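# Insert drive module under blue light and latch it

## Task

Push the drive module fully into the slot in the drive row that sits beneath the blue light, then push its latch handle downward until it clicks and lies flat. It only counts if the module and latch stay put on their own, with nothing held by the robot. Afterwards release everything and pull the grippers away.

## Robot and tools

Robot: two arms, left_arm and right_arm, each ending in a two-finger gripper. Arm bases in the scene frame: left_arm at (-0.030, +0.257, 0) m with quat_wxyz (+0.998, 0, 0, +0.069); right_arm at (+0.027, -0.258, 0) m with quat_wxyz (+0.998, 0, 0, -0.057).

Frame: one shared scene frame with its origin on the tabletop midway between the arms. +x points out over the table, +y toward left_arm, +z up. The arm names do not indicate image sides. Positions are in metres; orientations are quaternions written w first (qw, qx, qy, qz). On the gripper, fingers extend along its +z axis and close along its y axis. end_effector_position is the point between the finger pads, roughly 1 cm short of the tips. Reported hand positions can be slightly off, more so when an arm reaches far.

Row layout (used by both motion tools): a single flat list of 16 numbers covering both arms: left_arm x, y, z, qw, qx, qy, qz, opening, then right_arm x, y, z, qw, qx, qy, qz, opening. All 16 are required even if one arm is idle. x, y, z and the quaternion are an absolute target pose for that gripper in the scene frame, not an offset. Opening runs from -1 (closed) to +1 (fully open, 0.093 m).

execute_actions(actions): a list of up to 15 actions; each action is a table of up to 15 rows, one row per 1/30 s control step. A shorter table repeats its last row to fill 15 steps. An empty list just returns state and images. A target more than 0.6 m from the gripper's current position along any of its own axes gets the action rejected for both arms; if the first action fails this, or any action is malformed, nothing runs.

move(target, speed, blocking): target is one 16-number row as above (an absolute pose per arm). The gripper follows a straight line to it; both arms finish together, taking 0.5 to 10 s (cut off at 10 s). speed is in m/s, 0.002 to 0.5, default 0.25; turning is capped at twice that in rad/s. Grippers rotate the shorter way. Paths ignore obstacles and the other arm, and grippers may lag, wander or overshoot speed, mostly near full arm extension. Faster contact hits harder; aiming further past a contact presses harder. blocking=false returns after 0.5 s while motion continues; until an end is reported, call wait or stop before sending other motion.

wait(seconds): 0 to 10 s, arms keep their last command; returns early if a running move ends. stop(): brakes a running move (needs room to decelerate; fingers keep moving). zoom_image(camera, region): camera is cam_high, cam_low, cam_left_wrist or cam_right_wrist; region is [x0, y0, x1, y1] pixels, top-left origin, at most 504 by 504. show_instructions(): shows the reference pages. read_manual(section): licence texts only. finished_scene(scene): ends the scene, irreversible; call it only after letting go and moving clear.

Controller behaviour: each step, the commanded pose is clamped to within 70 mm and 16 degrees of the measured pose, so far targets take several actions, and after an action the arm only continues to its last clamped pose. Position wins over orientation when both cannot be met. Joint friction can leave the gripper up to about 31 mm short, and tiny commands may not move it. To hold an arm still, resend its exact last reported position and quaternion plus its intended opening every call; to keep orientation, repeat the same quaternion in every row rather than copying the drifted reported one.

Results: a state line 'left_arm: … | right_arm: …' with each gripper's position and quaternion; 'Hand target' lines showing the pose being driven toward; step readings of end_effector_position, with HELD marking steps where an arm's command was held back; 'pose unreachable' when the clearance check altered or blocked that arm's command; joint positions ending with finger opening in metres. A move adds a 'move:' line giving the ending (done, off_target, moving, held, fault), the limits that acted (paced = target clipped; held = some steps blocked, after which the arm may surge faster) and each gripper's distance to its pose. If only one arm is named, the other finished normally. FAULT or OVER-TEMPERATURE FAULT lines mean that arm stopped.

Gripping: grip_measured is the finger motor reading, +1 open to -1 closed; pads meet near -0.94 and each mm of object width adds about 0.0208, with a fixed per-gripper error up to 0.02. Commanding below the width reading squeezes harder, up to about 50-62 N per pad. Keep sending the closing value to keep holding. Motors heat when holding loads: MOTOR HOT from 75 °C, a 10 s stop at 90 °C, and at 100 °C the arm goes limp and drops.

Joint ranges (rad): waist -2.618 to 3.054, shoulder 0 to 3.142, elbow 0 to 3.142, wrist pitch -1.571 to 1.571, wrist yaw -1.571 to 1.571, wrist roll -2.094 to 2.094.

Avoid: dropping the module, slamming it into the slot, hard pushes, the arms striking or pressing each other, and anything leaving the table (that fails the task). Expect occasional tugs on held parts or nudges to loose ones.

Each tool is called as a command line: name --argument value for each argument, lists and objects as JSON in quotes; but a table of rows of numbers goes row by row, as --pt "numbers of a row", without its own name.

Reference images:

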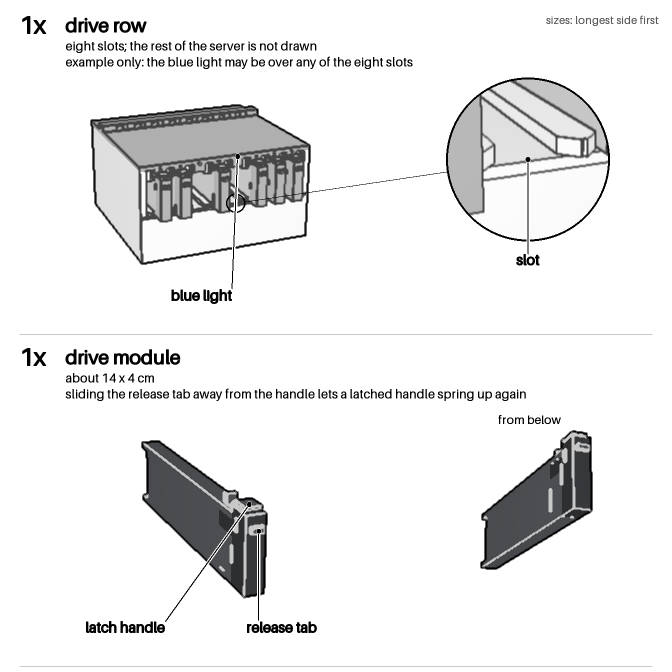

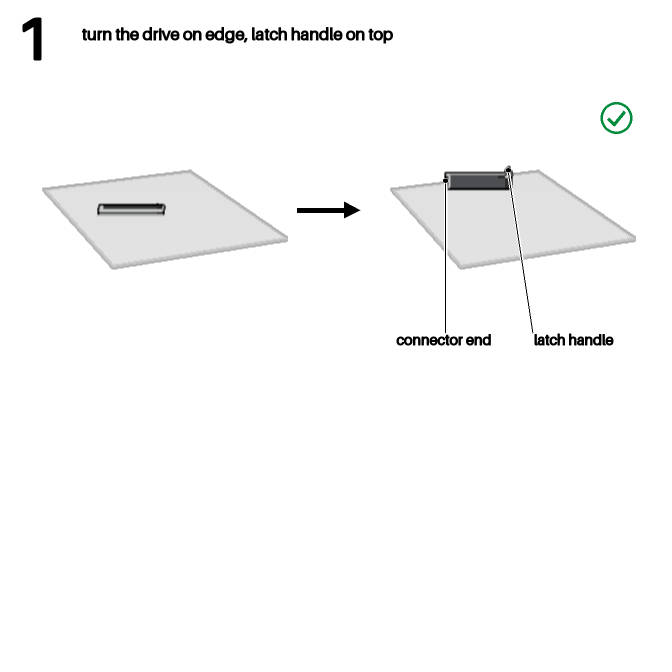

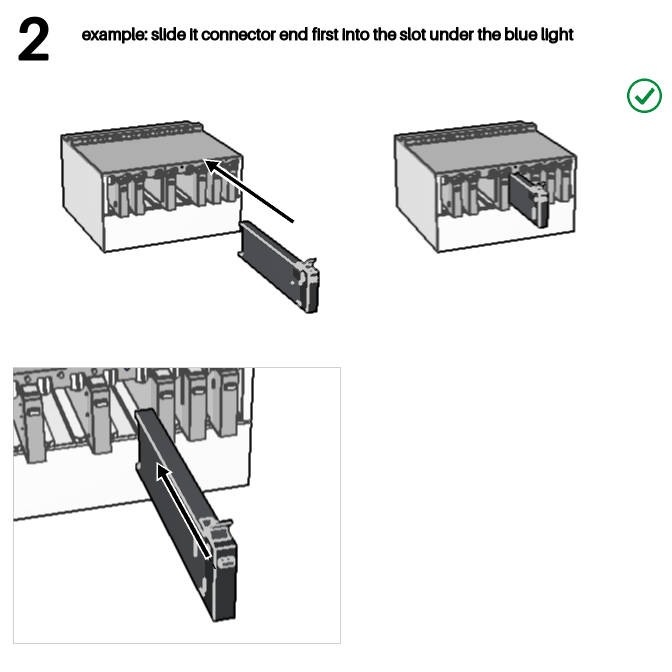

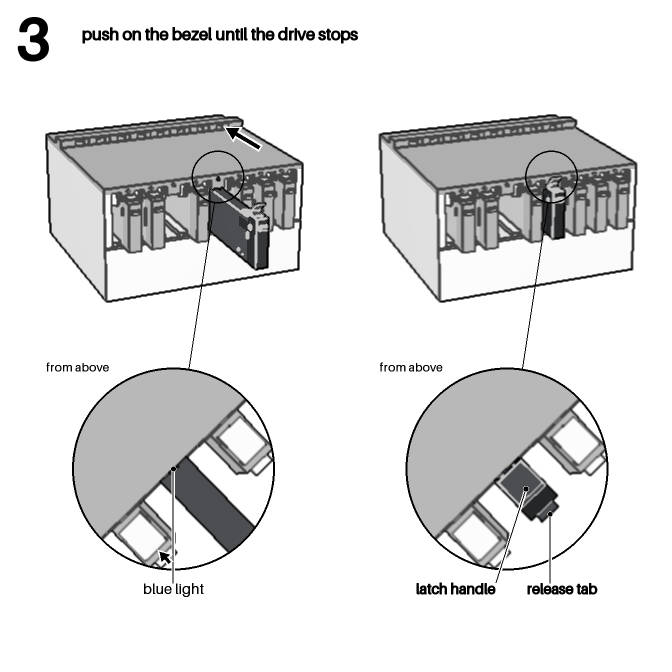

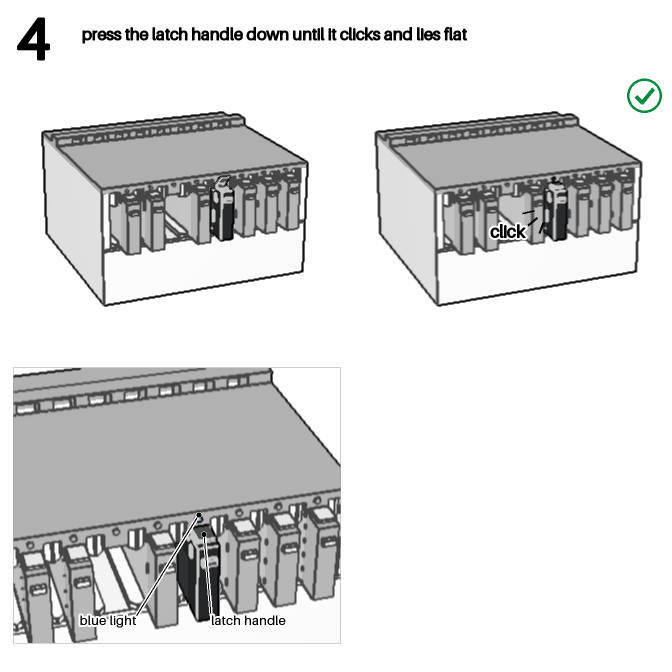

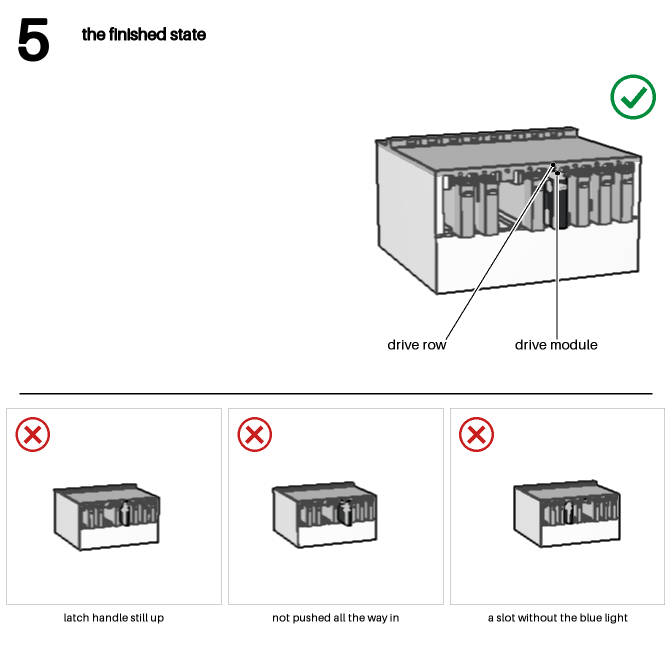

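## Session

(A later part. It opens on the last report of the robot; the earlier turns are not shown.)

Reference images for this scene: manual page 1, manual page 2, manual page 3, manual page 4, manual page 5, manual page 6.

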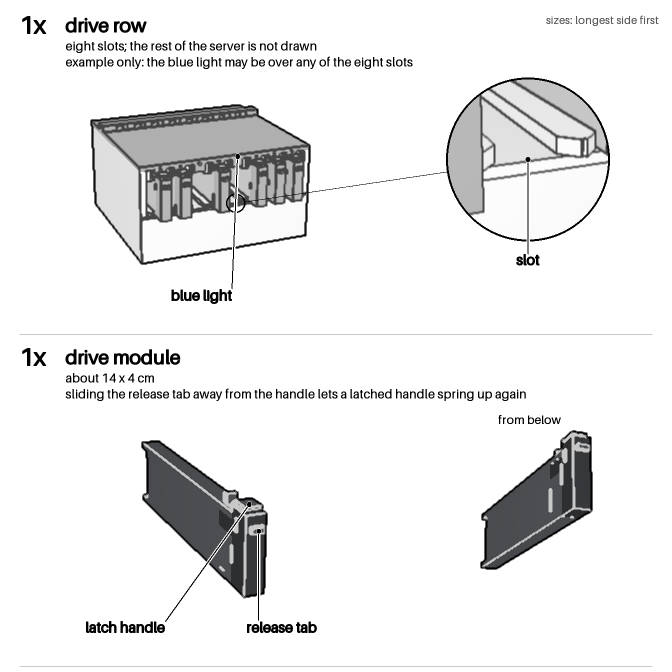

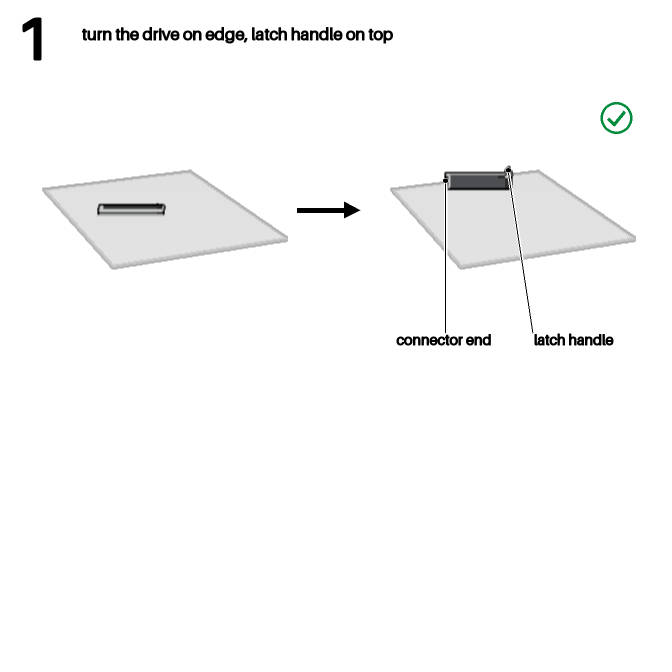

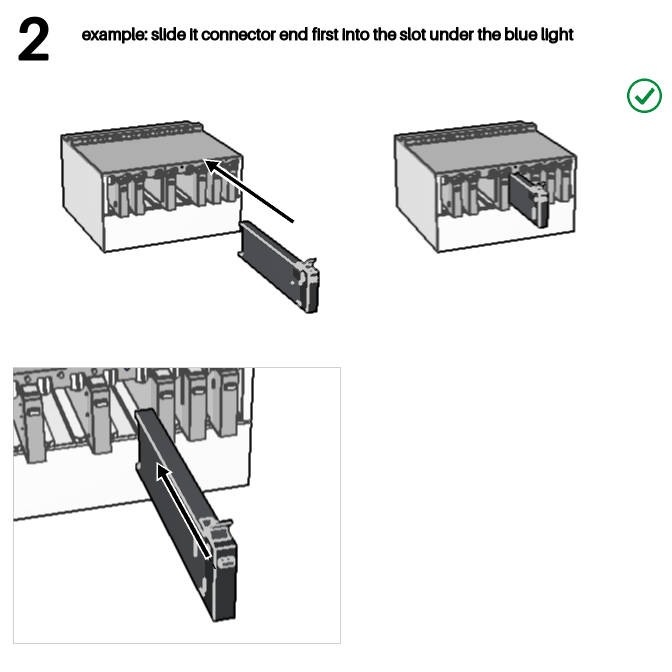

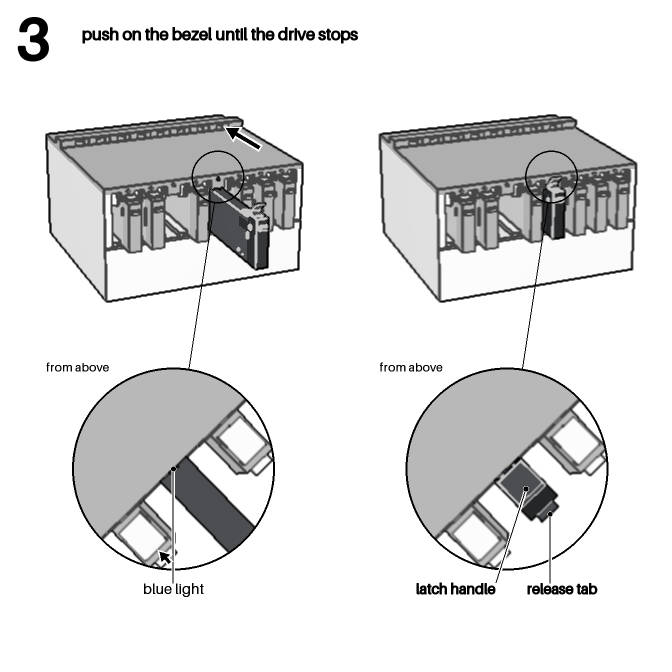

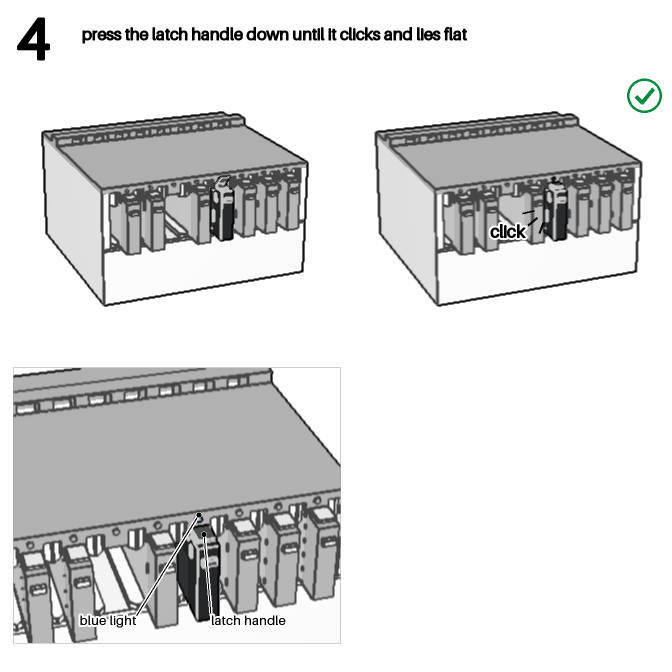

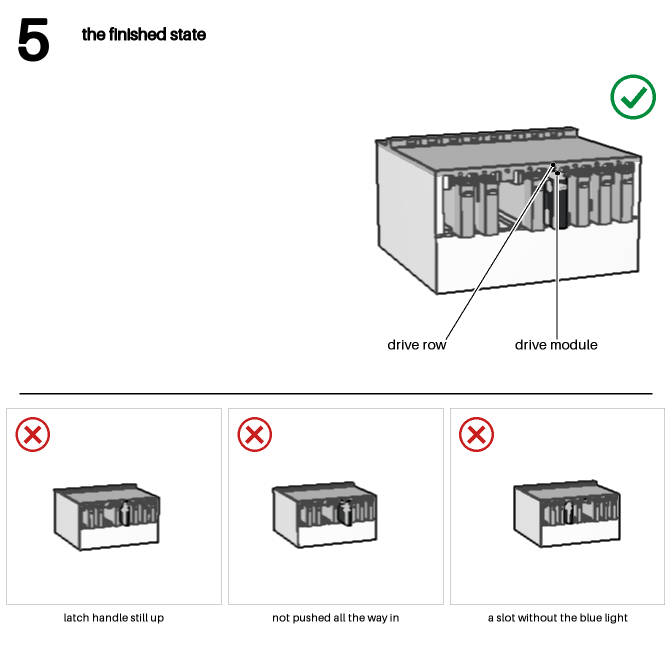

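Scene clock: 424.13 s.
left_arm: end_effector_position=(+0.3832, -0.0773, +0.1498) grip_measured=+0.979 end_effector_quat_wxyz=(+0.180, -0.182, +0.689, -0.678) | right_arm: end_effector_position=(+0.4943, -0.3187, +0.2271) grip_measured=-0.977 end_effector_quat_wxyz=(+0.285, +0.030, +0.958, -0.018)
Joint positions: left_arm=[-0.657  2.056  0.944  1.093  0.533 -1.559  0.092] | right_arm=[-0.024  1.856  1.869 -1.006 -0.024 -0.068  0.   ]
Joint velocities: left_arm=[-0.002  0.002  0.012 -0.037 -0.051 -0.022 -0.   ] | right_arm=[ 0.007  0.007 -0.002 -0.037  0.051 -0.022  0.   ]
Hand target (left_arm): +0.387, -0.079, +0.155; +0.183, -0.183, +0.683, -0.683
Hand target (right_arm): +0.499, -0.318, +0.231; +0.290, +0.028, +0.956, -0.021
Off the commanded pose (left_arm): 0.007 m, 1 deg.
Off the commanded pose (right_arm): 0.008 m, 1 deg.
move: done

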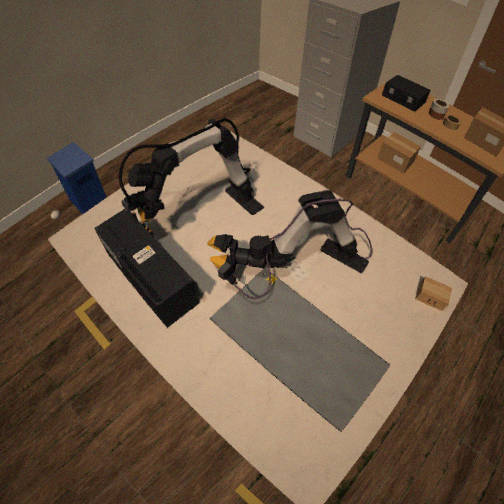

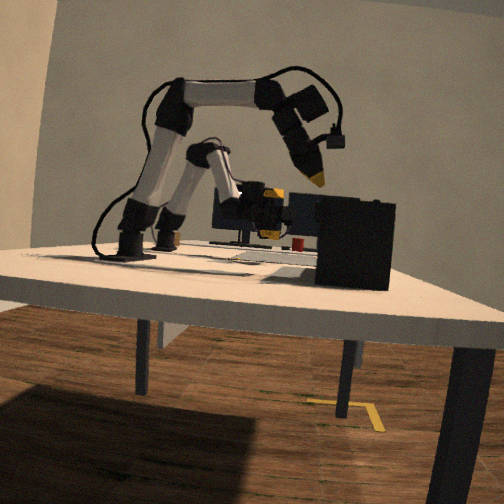

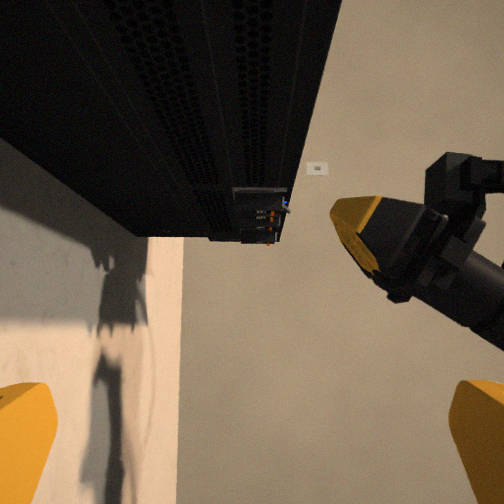

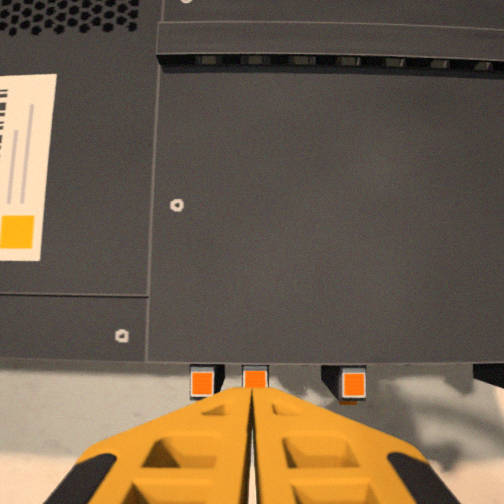

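execute_actions --actions '[[[0.387,-0.079,0.155,0.183,-0.183,0.683,-0.683,1,0.499,-0.318,0.229,0.288,0.03,0.957,-0.022,-1],[0.387,-0.079,0.155,0.183,-0.183,0.683,-0.683,1,0.499,-0.318,0.226,0.287,0.03,0.957,-0.022,-1],[0.387,-0.079,0.155,0.183,-0.183,0.683,-0.683,1,0.498,-0.318,0.223,0.286,0.03,0.957,-0.022,-1],[0.387,-0.079,0.155,0.183,-0.183,0.683,-0.683,1,0.498,-0.318,0.220,0.285,0.03,0.957,-0.022,-1],[0.387,-0.079,0.155,0.183,-0.183,0.683,-0.683,1,0.497,-0.318,0.217,0.285,0.03,0.957,-0.022,-1],[0.387,-0.079,0.155,0.183,-0.183,0.683,-0.683,1,0.497,-0.318,0.214,0.285,0.03,0.957,-0.022,-1],[0.387,-0.079,0.155,0.183,-0.183,0.683,-0.683,1,0.497,-0.318,0.211,0.285,0.03,0.957,-0.022,-1],[0.387,-0.079,0.155,0.183,-0.183,0.683,-0.683,1,0.497,-0.318,0.208,0.285,0.03,0.957,-0.022,-1],[0.387,-0.079,0.155,0.183,-0.183,0.683,-0.683,1,0.497,-0.318,0.205,0.285,0.03,0.957,-0.022,-1],[0.387,-0.079,0.155,0.183,-0.183,0.683,-0.683,1,0.497,-0.318,0.202,0.285,0.03,0.957,-0.022,-1],[0.387,-0.079,0.155,0.183,-0.183,0.683,-0.683,1,0.497,-0.318,0.199,0.285,0.03,0.957,-0.022,-1],[0.387,-0.079,0.155,0.183,-0.183,0.683,-0.683,1,0.497,-0.318,0.197,0.285,0.03,0.957,-0.022,-1],[0.387,-0.079,0.155,0.183,-0.183,0.683,-0.683,1,0.497,-0.318,0.195,0.285,0.03,0.957,-0.022,-1],[0.387,-0.079,0.155,0.183,-0.183,0.683,-0.683,1,0.497,-0.318,0.194,0.285,0.03,0.957,-0.022,-1]]]'

execute_actions --actions '[]'

zoom_image --camera "cam_left_wrist" --region '[230,160,350,280]'

Scene clock: 433.30 s.
left_arm: end_effector_position=(+0.3832, -0.0773, +0.1498) grip_measured=+0.979 end_effector_quat_wxyz=(+0.180, -0.182, +0.689, -0.678) | right_arm: end_effector_position=(+0.4912, -0.3188, +0.1900) grip_measured=-0.977 end_effector_quat_wxyz=(+0.264, +0.031, +0.964, -0.017)
Joint positions: left_arm=[-0.657  2.056  0.944  1.093  0.533 -1.559  0.092] | right_arm=[-0.024  1.855  1.741 -0.923 -0.021 -0.068  0.   ]
Joint velocities: left_arm=[ 0.002 -0.017 -0.007 -0.066 -0.11   0.007  0.   ] | right_arm=[-0.007 -0.085 -0.081 -0.022  0.022  0.037  0.   ]
Hand target (left_arm): +0.387, -0.079, +0.155; +0.183, -0.183, +0.683, -0.683
Hand target (right_arm): +0.497, -0.318, +0.194; +0.284, +0.030, +0.958, -0.022
Off the commanded pose (left_arm): 0.007 m, 1 deg.
Off the commanded pose (right_arm): 0.007 m, 3 deg.
Step readings (end_effector_position):
0: left_arm (+0.3832, -0.0773, +0.1498) | right_arm (+0.4940, -0.3187, +0.2269)
1: left_arm (+0.3832, -0.0773, +0.1498) | right_arm (+0.4940, -0.3188, +0.2269)
2: left_arm (+0.3832, -0.0773, +0.1498) | right_arm (+0.4940, -0.3189, +0.2269)
4: left_arm (+0.3832, -0.0773, +0.1498) | right_arm (+0.4945, -0.3191, +0.2272)
8: left_arm (+0.3832, -0.0773, +0.1498) | right_arm (+0.4958, -0.3194, +0.2172)
15: end_effector_position above

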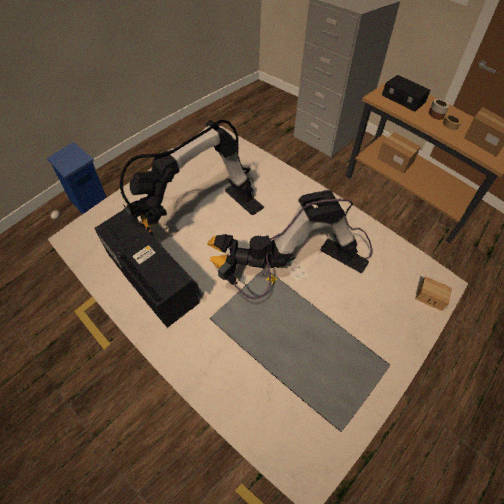

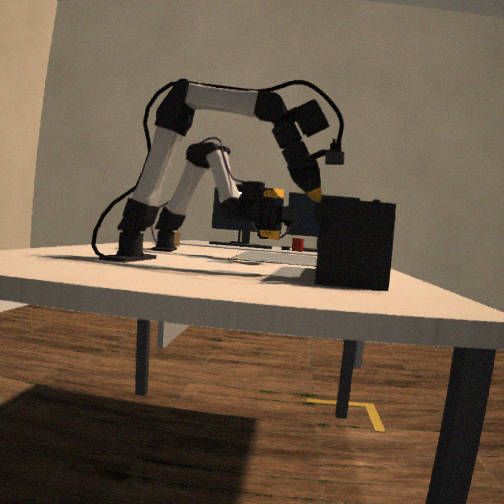

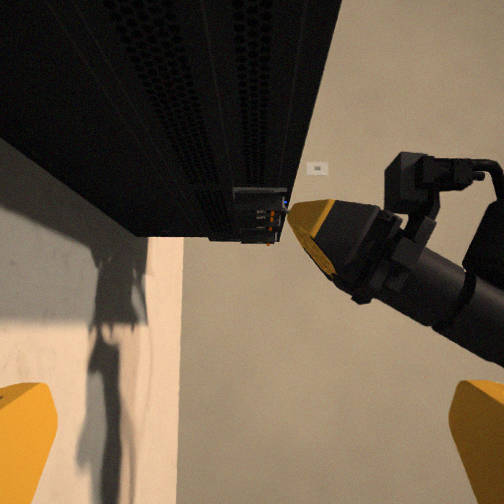

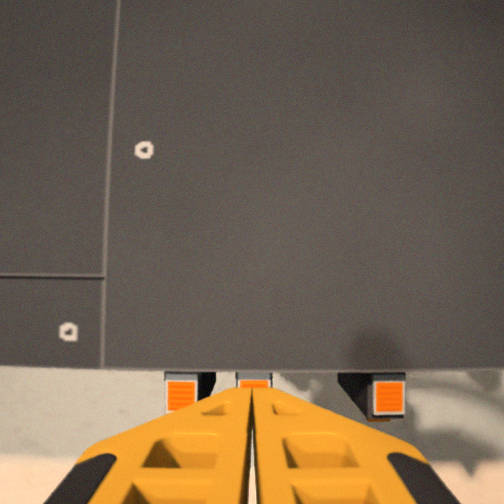

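Scene clock: 433.30 s.
left_arm: end_effector_position=(+0.3832, -0.0773, +0.1498) grip_measured=+0.979 end_effector_quat_wxyz=(+0.180, -0.182, +0.689, -0.678) | right_arm: end_effector_position=(+0.4912, -0.3188, +0.1900) grip_measured=-0.977 end_effector_quat_wxyz=(+0.264, +0.031, +0.964, -0.017)
Joint positions: left_arm=[-0.657  2.056  0.944  1.093  0.533 -1.559  0.092] | right_arm=[-0.024  1.855  1.741 -0.923 -0.021 -0.068  0.   ]
Joint velocities: left_arm=[ 0.002 -0.017 -0.007 -0.066 -0.11   0.007  0.   ] | right_arm=[-0.007 -0.085 -0.081 -0.022  0.022  0.037  0.   ]
Hand target (left_arm): +0.387, -0.079, +0.155; +0.183, -0.183, +0.683, -0.683
Hand target (right_arm): +0.497, -0.318, +0.194; +0.284, +0.030, +0.958, -0.022
Off the commanded pose (left_arm): 0.007 m, 1 deg.
Off the commanded pose (right_arm): 0.007 m, 3 deg.

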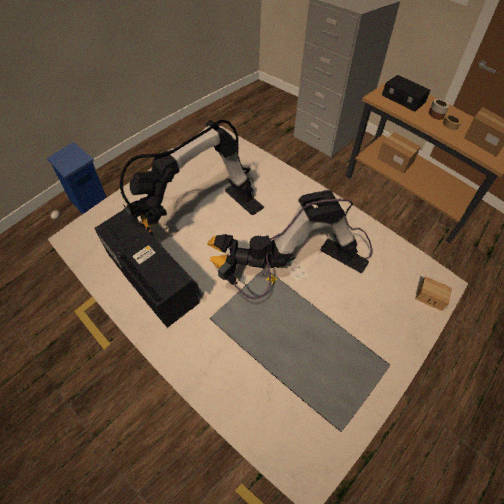

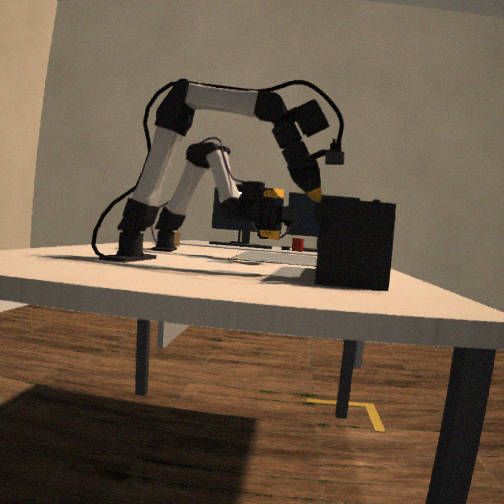

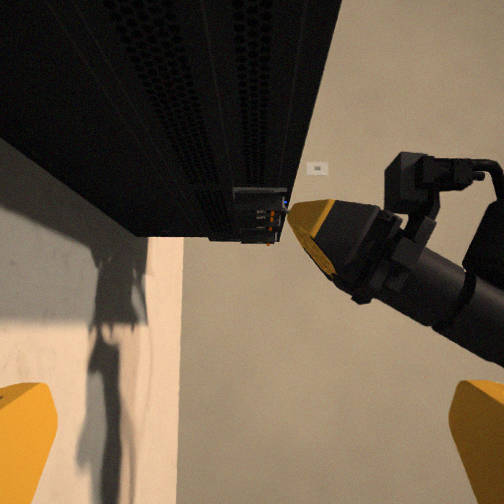

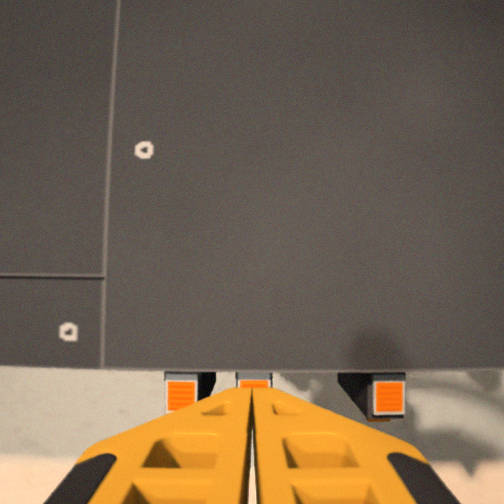

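Region (230, 160, 350, 280) of cam_left_wrist's 504x504 image, scaled by 4.200, with more detail than that image has.

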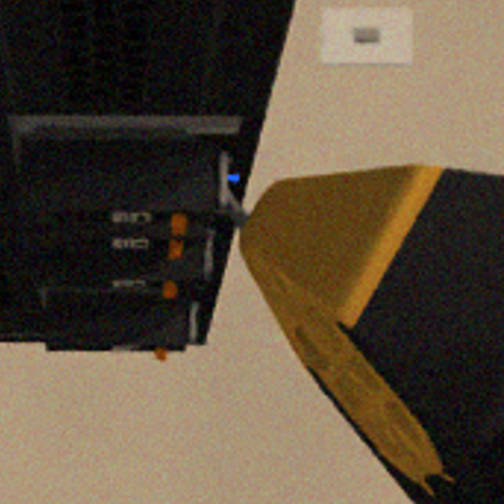

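execute_actions --actions '[[[0.387,-0.079,0.155,0.183,-0.183,0.683,-0.683,1,0.4965,-0.318,0.193,0.284,0.03,0.958,-0.022,-1],[0.387,-0.079,0.155,0.183,-0.183,0.683,-0.683,1,0.496,-0.318,0.192,0.283,0.03,0.958,-0.022,-1],[0.387,-0.079,0.155,0.183,-0.183,0.683,-0.683,1,0.4955,-0.318,0.191,0.282,0.03,0.958,-0.022,-1],[0.387,-0.079,0.155,0.183,-0.183,0.683,-0.683,1,0.495,-0.318,0.190,0.281,0.03,0.959,-0.022,-1],[0.387,-0.079,0.155,0.183,-0.183,0.683,-0.683,1,0.4945,-0.318,0.189,0.280,0.03,0.959,-0.022,-1],[0.387,-0.079,0.155,0.183,-0.183,0.683,-0.683,1,0.494,-0.318,0.188,0.279,0.03,0.959,-0.022,-1],[0.387,-0.079,0.155,0.183,-0.183,0.683,-0.683,1,0.4935,-0.318,0.187,0.278,0.03,0.96,-0.022,-1],[0.387,-0.079,0.155,0.183,-0.183,0.683,-0.683,1,0.493,-0.318,0.186,0.277,0.03,0.96,-0.022,-1],[0.387,-0.079,0.155,0.183,-0.183,0.683,-0.683,1,0.493,-0.318,0.185,0.276,0.03,0.96,-0.022,-1],[0.387,-0.079,0.155,0.183,-0.183,0.683,-0.683,1,0.493,-0.318,0.184,0.275,0.03,0.96,-0.022,-1],[0.387,-0.079,0.155,0.183,-0.183,0.683,-0.683,1,0.493,-0.318,0.183,0.274,0.03,0.961,-0.022,-1],[0.387,-0.079,0.155,0.183,-0.183,0.683,-0.683,1,0.493,-0.318,0.182,0.273,0.03,0.961,-0.022,-1]]]'

zoom_image --camera "cam_left_wrist" --region '[230,160,350,280]'

Scene clock: 447.83 s.
left_arm: end_effector_position=(+0.3832, -0.0773, +0.1498) grip_measured=+0.979 end_effector_quat_wxyz=(+0.180, -0.182, +0.689, -0.678) | right_arm: end_effector_position=(+0.4917, -0.3189, +0.1902) grip_measured=-0.977 end_effector_quat_wxyz=(+0.273, +0.031, +0.961, -0.018)
Joint positions: left_arm=[-0.657  2.056  0.944  1.093  0.533 -1.559  0.092] | right_arm=[-0.024  1.84   1.712 -0.889 -0.02  -0.068  0.   ]
Joint velocities: left_arm=[-0.002 -0.002  0.002  0.022  0.022  0.007  0.   ] | right_arm=[ 0.002 -0.007 -0.012 -0.007  0.022 -0.022  0.   ]
Hand target (left_arm): +0.387, -0.079, +0.155; +0.183, -0.183, +0.683, -0.683
Hand target (right_arm): +0.493, -0.318, +0.182; +0.273, +0.030, +0.961, -0.022
Off the commanded pose (left_arm): 0.007 m, 1 deg.
Off the commanded pose (right_arm): 0.008 m, 0 deg.
Step readings (end_effector_position):
0: left_arm (+0.3832, -0.0773, +0.1498) | right_arm (+0.4922, -0.3190, +0.1916)
1: left_arm (+0.3832, -0.0773, +0.1498) | right_arm (+0.4922, -0.3190, +0.1916)
2: left_arm (+0.3832, -0.0773, +0.1498) | right_arm (+0.4923, -0.3190, +0.1912)
4: left_arm (+0.3832, -0.0773, +0.1498) | right_arm (+0.4921, -0.3189, +0.1913)
8: left_arm (+0.3832, -0.0773, +0.1498) | right_arm (+0.4920, -0.3189, +0.1909)
15: end_effector_position above

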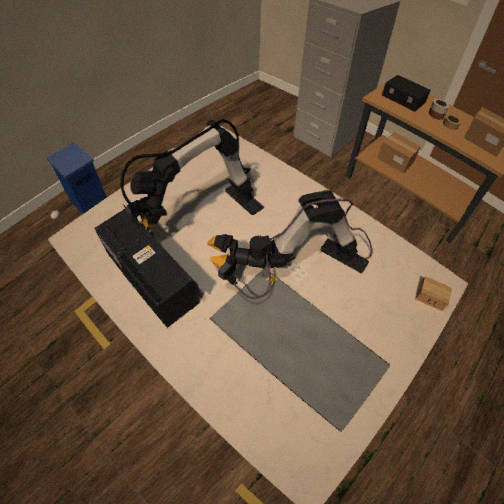

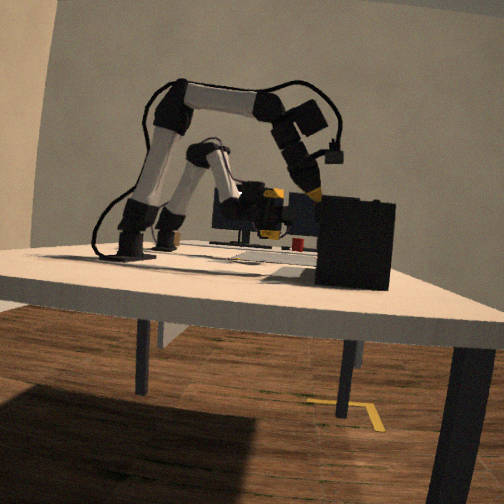

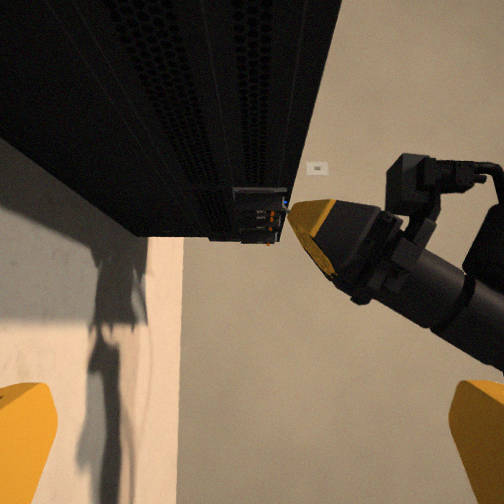

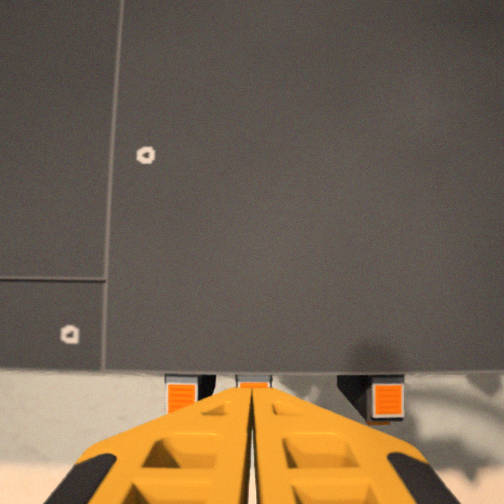

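Region (230, 160, 350, 280) of cam_left_wrist's 504x504 image, scaled by 4.200, with more detail than that image has.

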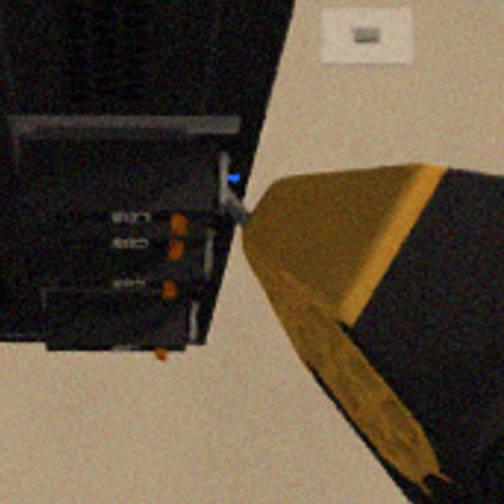

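execute_actions --actions '[[[0.387,-0.079,0.155,0.183,-0.183,0.683,-0.683,1,0.492,-0.318,0.181,0.271,0.03,0.962,-0.022,-1],[0.387,-0.079,0.155,0.183,-0.183,0.683,-0.683,1,0.491,-0.318,0.180,0.269,0.03,0.962,-0.022,-1],[0.387,-0.079,0.155,0.183,-0.183,0.683,-0.683,1,0.4905,-0.318,0.179,0.267,0.03,0.963,-0.022,-1],[0.387,-0.079,0.155,0.183,-0.183,0.683,-0.683,1,0.49,-0.318,0.178,0.265,0.03,0.963,-0.022,-1],[0.387,-0.079,0.155,0.183,-0.183,0.683,-0.683,1,0.489,-0.318,0.177,0.263,0.03,0.964,-0.022,-1],[0.387,-0.079,0.155,0.183,-0.183,0.683,-0.683,1,0.488,-0.318,0.176,0.261,0.03,0.964,-0.022,-1],[0.387,-0.079,0.155,0.183,-0.183,0.683,-0.683,1,0.4875,-0.318,0.175,0.259,0.03,0.965,-0.022,-1],[0.387,-0.079,0.155,0.183,-0.183,0.683,-0.683,1,0.487,-0.318,0.174,0.257,0.03,0.965,-0.022,-1],[0.387,-0.079,0.155,0.183,-0.183,0.683,-0.683,1,0.486,-0.318,0.173,0.255,0.03,0.966,-0.022,-1],[0.387,-0.079,0.155,0.183,-0.183,0.683,-0.683,1,0.4855,-0.318,0.172,0.253,0.03,0.966,-0.022,-1],[0.387,-0.079,0.155,0.183,-0.183,0.683,-0.683,1,0.485,-0.318,0.171,0.251,0.03,0.967,-0.022,-1]]]'

zoom_image --camera "cam_left_wrist" --region '[230,160,350,280]'

Scene clock: 457.60 s.
left_arm: end_effector_position=(+0.3832, -0.0773, +0.1498) grip_measured=+0.979 end_effector_quat_wxyz=(+0.180, -0.182, +0.689, -0.678) | right_arm: end_effector_position=(+0.4888, -0.3188, +0.1838) grip_measured=-0.977 end_effector_quat_wxyz=(+0.265, +0.032, +0.963, -0.018)
Joint positions: left_arm=[-0.657  2.056  0.944  1.093  0.533 -1.559  0.092] | right_arm=[-0.024  1.839  1.694 -0.887 -0.019 -0.068  0.   ]
Joint velocities: left_arm=[-0.002 -0.007  0.012  0.007 -0.051 -0.051 -0.   ] | right_arm=[-0.012 -0.007 -0.007  0.007  0.007 -0.022  0.   ]
Hand target (left_arm): +0.387, -0.079, +0.155; +0.183, -0.183, +0.683, -0.683
Hand target (right_arm): +0.485, -0.318, +0.171; +0.251, +0.029, +0.967, -0.022
Off the commanded pose (left_arm): 0.007 m, 1 deg.
Off the commanded pose (right_arm): 0.013 m, 2 deg.
Step readings (end_effector_position):
0: left_arm (+0.3832, -0.0773, +0.1498) | right_arm (+0.4907, -0.3189, +0.1888)
1: left_arm (+0.3832, -0.0773, +0.1498) | right_arm (+0.4907, -0.3189, +0.1888)
2: left_arm (+0.3832, -0.0773, +0.1498) | right_arm (+0.4907, -0.3189, +0.1888)
4: left_arm (+0.3832, -0.0773, +0.1498) | right_arm (+0.4907, -0.3189, +0.1888)
8: left_arm (+0.3832, -0.0773, +0.1498) | right_arm (+0.4906, -0.3189, +0.1888)
15: end_effector_position above

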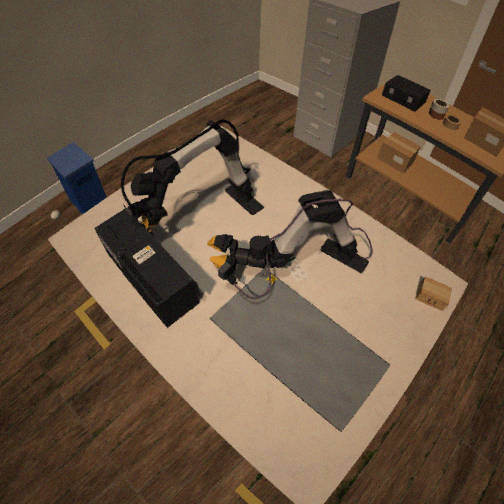

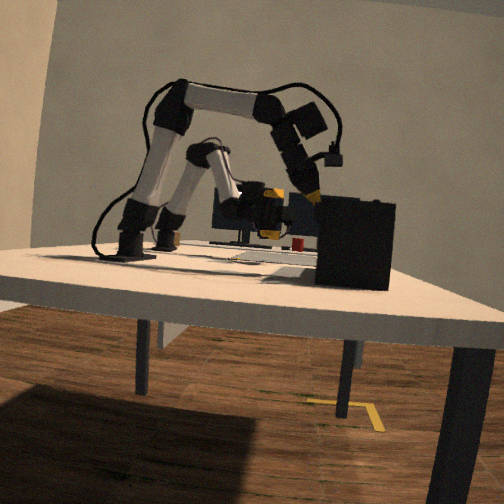

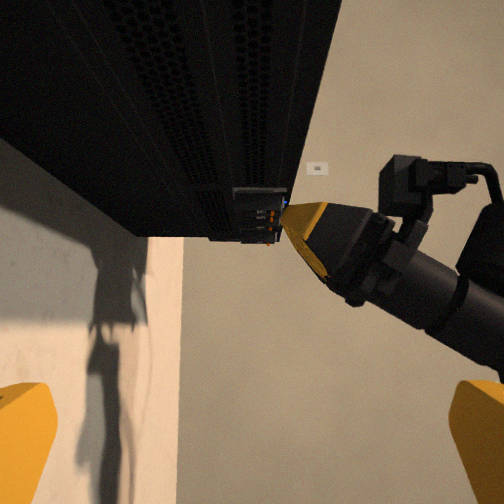

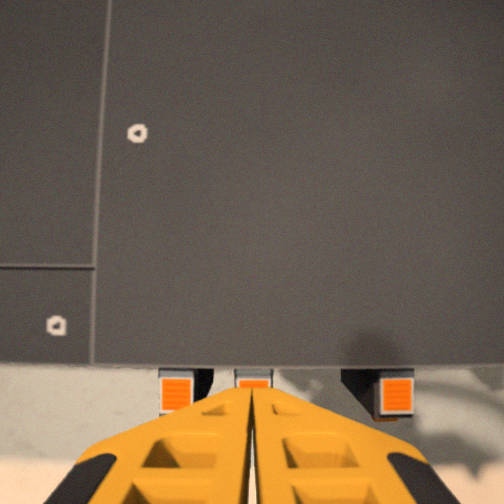

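Region (230, 160, 350, 280) of cam_left_wrist's 504x504 image, scaled by 4.200, with more detail than that image has.

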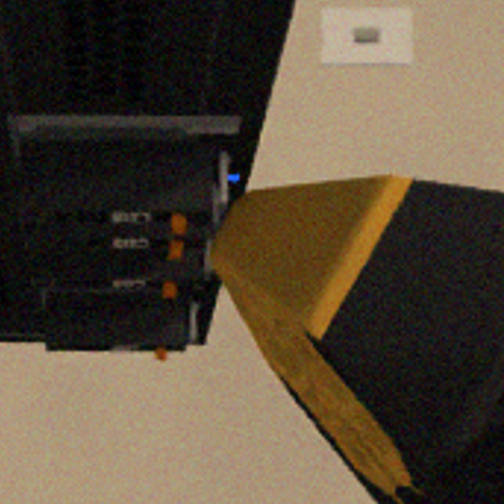

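It went down. Lift straight up and check.

move --target '[0.387,-0.079,0.155,0.183,-0.183,0.683,-0.683,1,0.485,-0.318,0.245,0.28,0.03,0.959,-0.022,-1]' --speed 0.08

zoom_image --camera "cam_left_wrist" --region '[230,160,350,280]'

Scene clock: 461.77 s.
left_arm: end_effector_position=(+0.3832, -0.0773, +0.1498) grip_measured=+0.979 end_effector_quat_wxyz=(+0.180, -0.182, +0.689, -0.678) | right_arm: end_effector_position=(+0.4812, -0.3177, +0.2384) grip_measured=-0.977 end_effector_quat_wxyz=(+0.272, +0.031, +0.961, -0.019)
Joint positions: left_arm=[-0.657  2.056  0.944  1.093  0.533 -1.559  0.092] | right_arm=[-0.024  1.839  1.908 -1.086 -0.019 -0.068  0.   ]
Joint velocities: left_arm=[-0.007  0.007  0.012  0.007  0.051 -0.007 -0.   ] | right_arm=[ 0.012  0.002  0.002 -0.022  0.051  0.051  0.   ]
Hand target (left_arm): +0.387, -0.079, +0.155; +0.183, -0.183, +0.683, -0.683
Hand target (right_arm): +0.484, -0.318, +0.245; +0.280, +0.030, +0.959, -0.022
Off the commanded pose (left_arm): 0.007 m, 1 deg.
Off the commanded pose (right_arm): 0.008 m, 1 deg.
move: done

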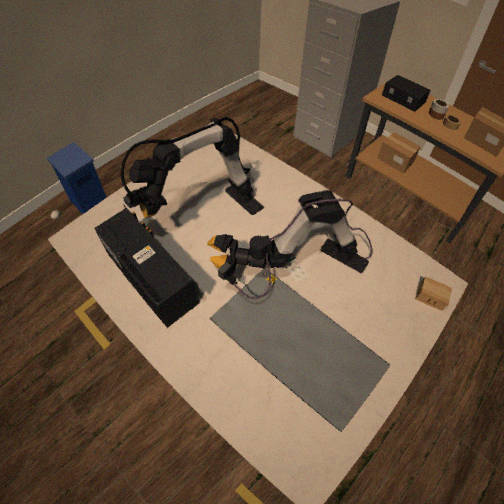

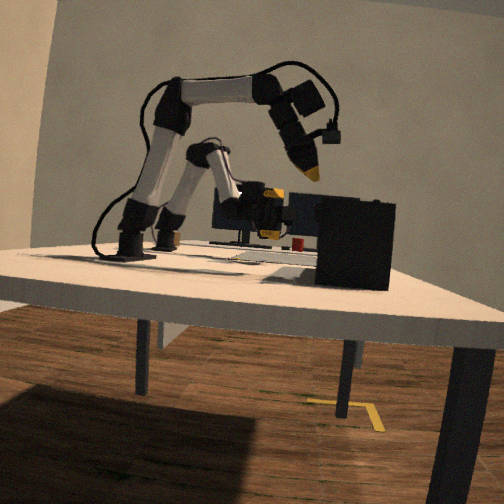

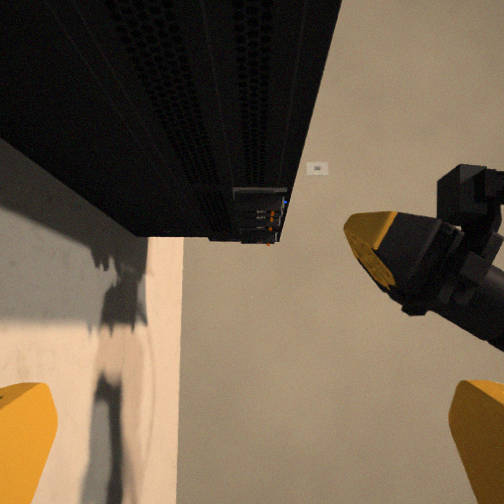

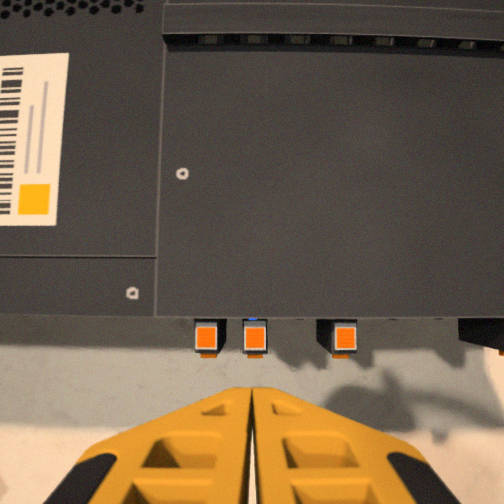

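Region (230, 160, 350, 280) of cam_left_wrist's 504x504 image, scaled by 4.200, with more detail than that image has.

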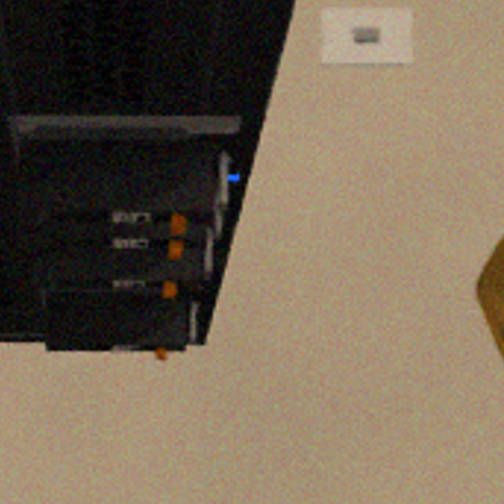

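Locked flat. Retreat.

move --target '[0.33,0.05,0.2,0.183,-0.183,0.683,-0.683,1,0.33,-0.31,0.27,0.35,0.03,0.936,-0.022,-1]' --speed 0.2

finished_scene --scene 1

Scene clock: 466.33 s.
left_arm: end_effector_position=(+0.3366, +0.0475, +0.2058) grip_measured=+0.979 end_effector_quat_wxyz=(+0.193, -0.174, +0.680, -0.686) | right_arm: end_effector_position=(+0.3325, -0.3061, +0.2768) grip_measured=-0.977 end_effector_quat_wxyz=(+0.353, +0.030, +0.935, -0.024)
Joint positions: left_arm=[-0.361  1.623  0.614  1.03   0.822 -1.563  0.092] | right_arm=[-0.076  1.174  1.349 -1.024 -0.061 -0.105  0.   ]
Joint velocities: left_arm=[-0.022 -0.022 -0.012 -0.022  0.081 -0.037 -0.   ] | right_arm=[ 0.002  0.012  0.007 -0.066 -0.051 -0.066  0.   ]
Hand target (left_arm): +0.332, +0.050, +0.200; +0.183, -0.183, +0.683, -0.683
Hand target (right_arm): +0.330, -0.308, +0.271; +0.349, +0.032, +0.936, -0.023
Off the commanded pose (left_arm): 0.009 m, 2 deg.
Off the commanded pose (right_arm): 0.008 m, 0 deg.
move: done

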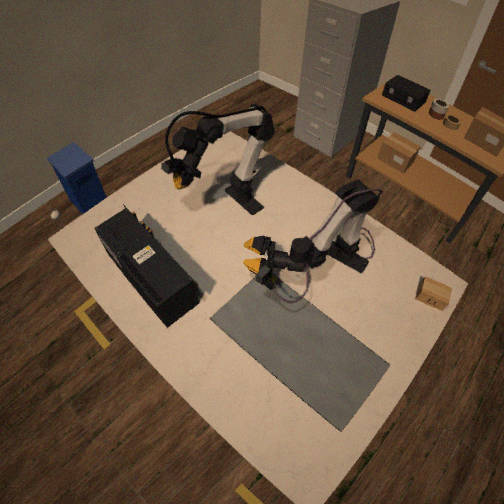

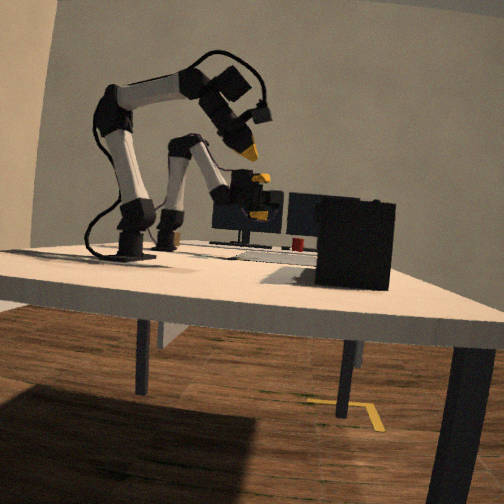

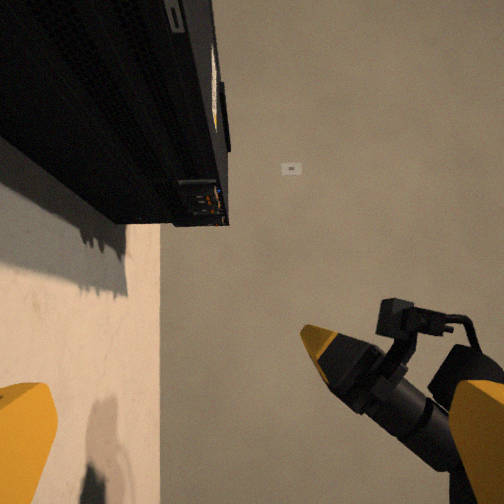

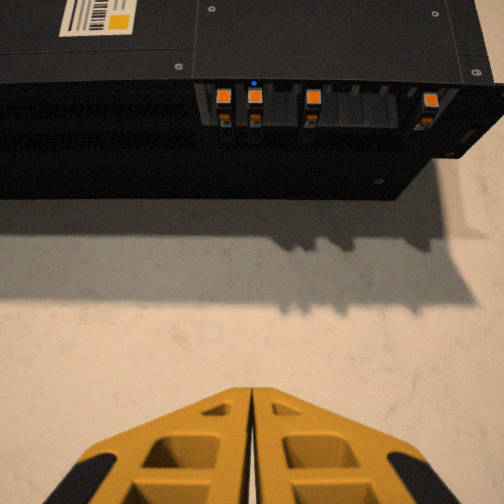

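The scene is finished: the task was done.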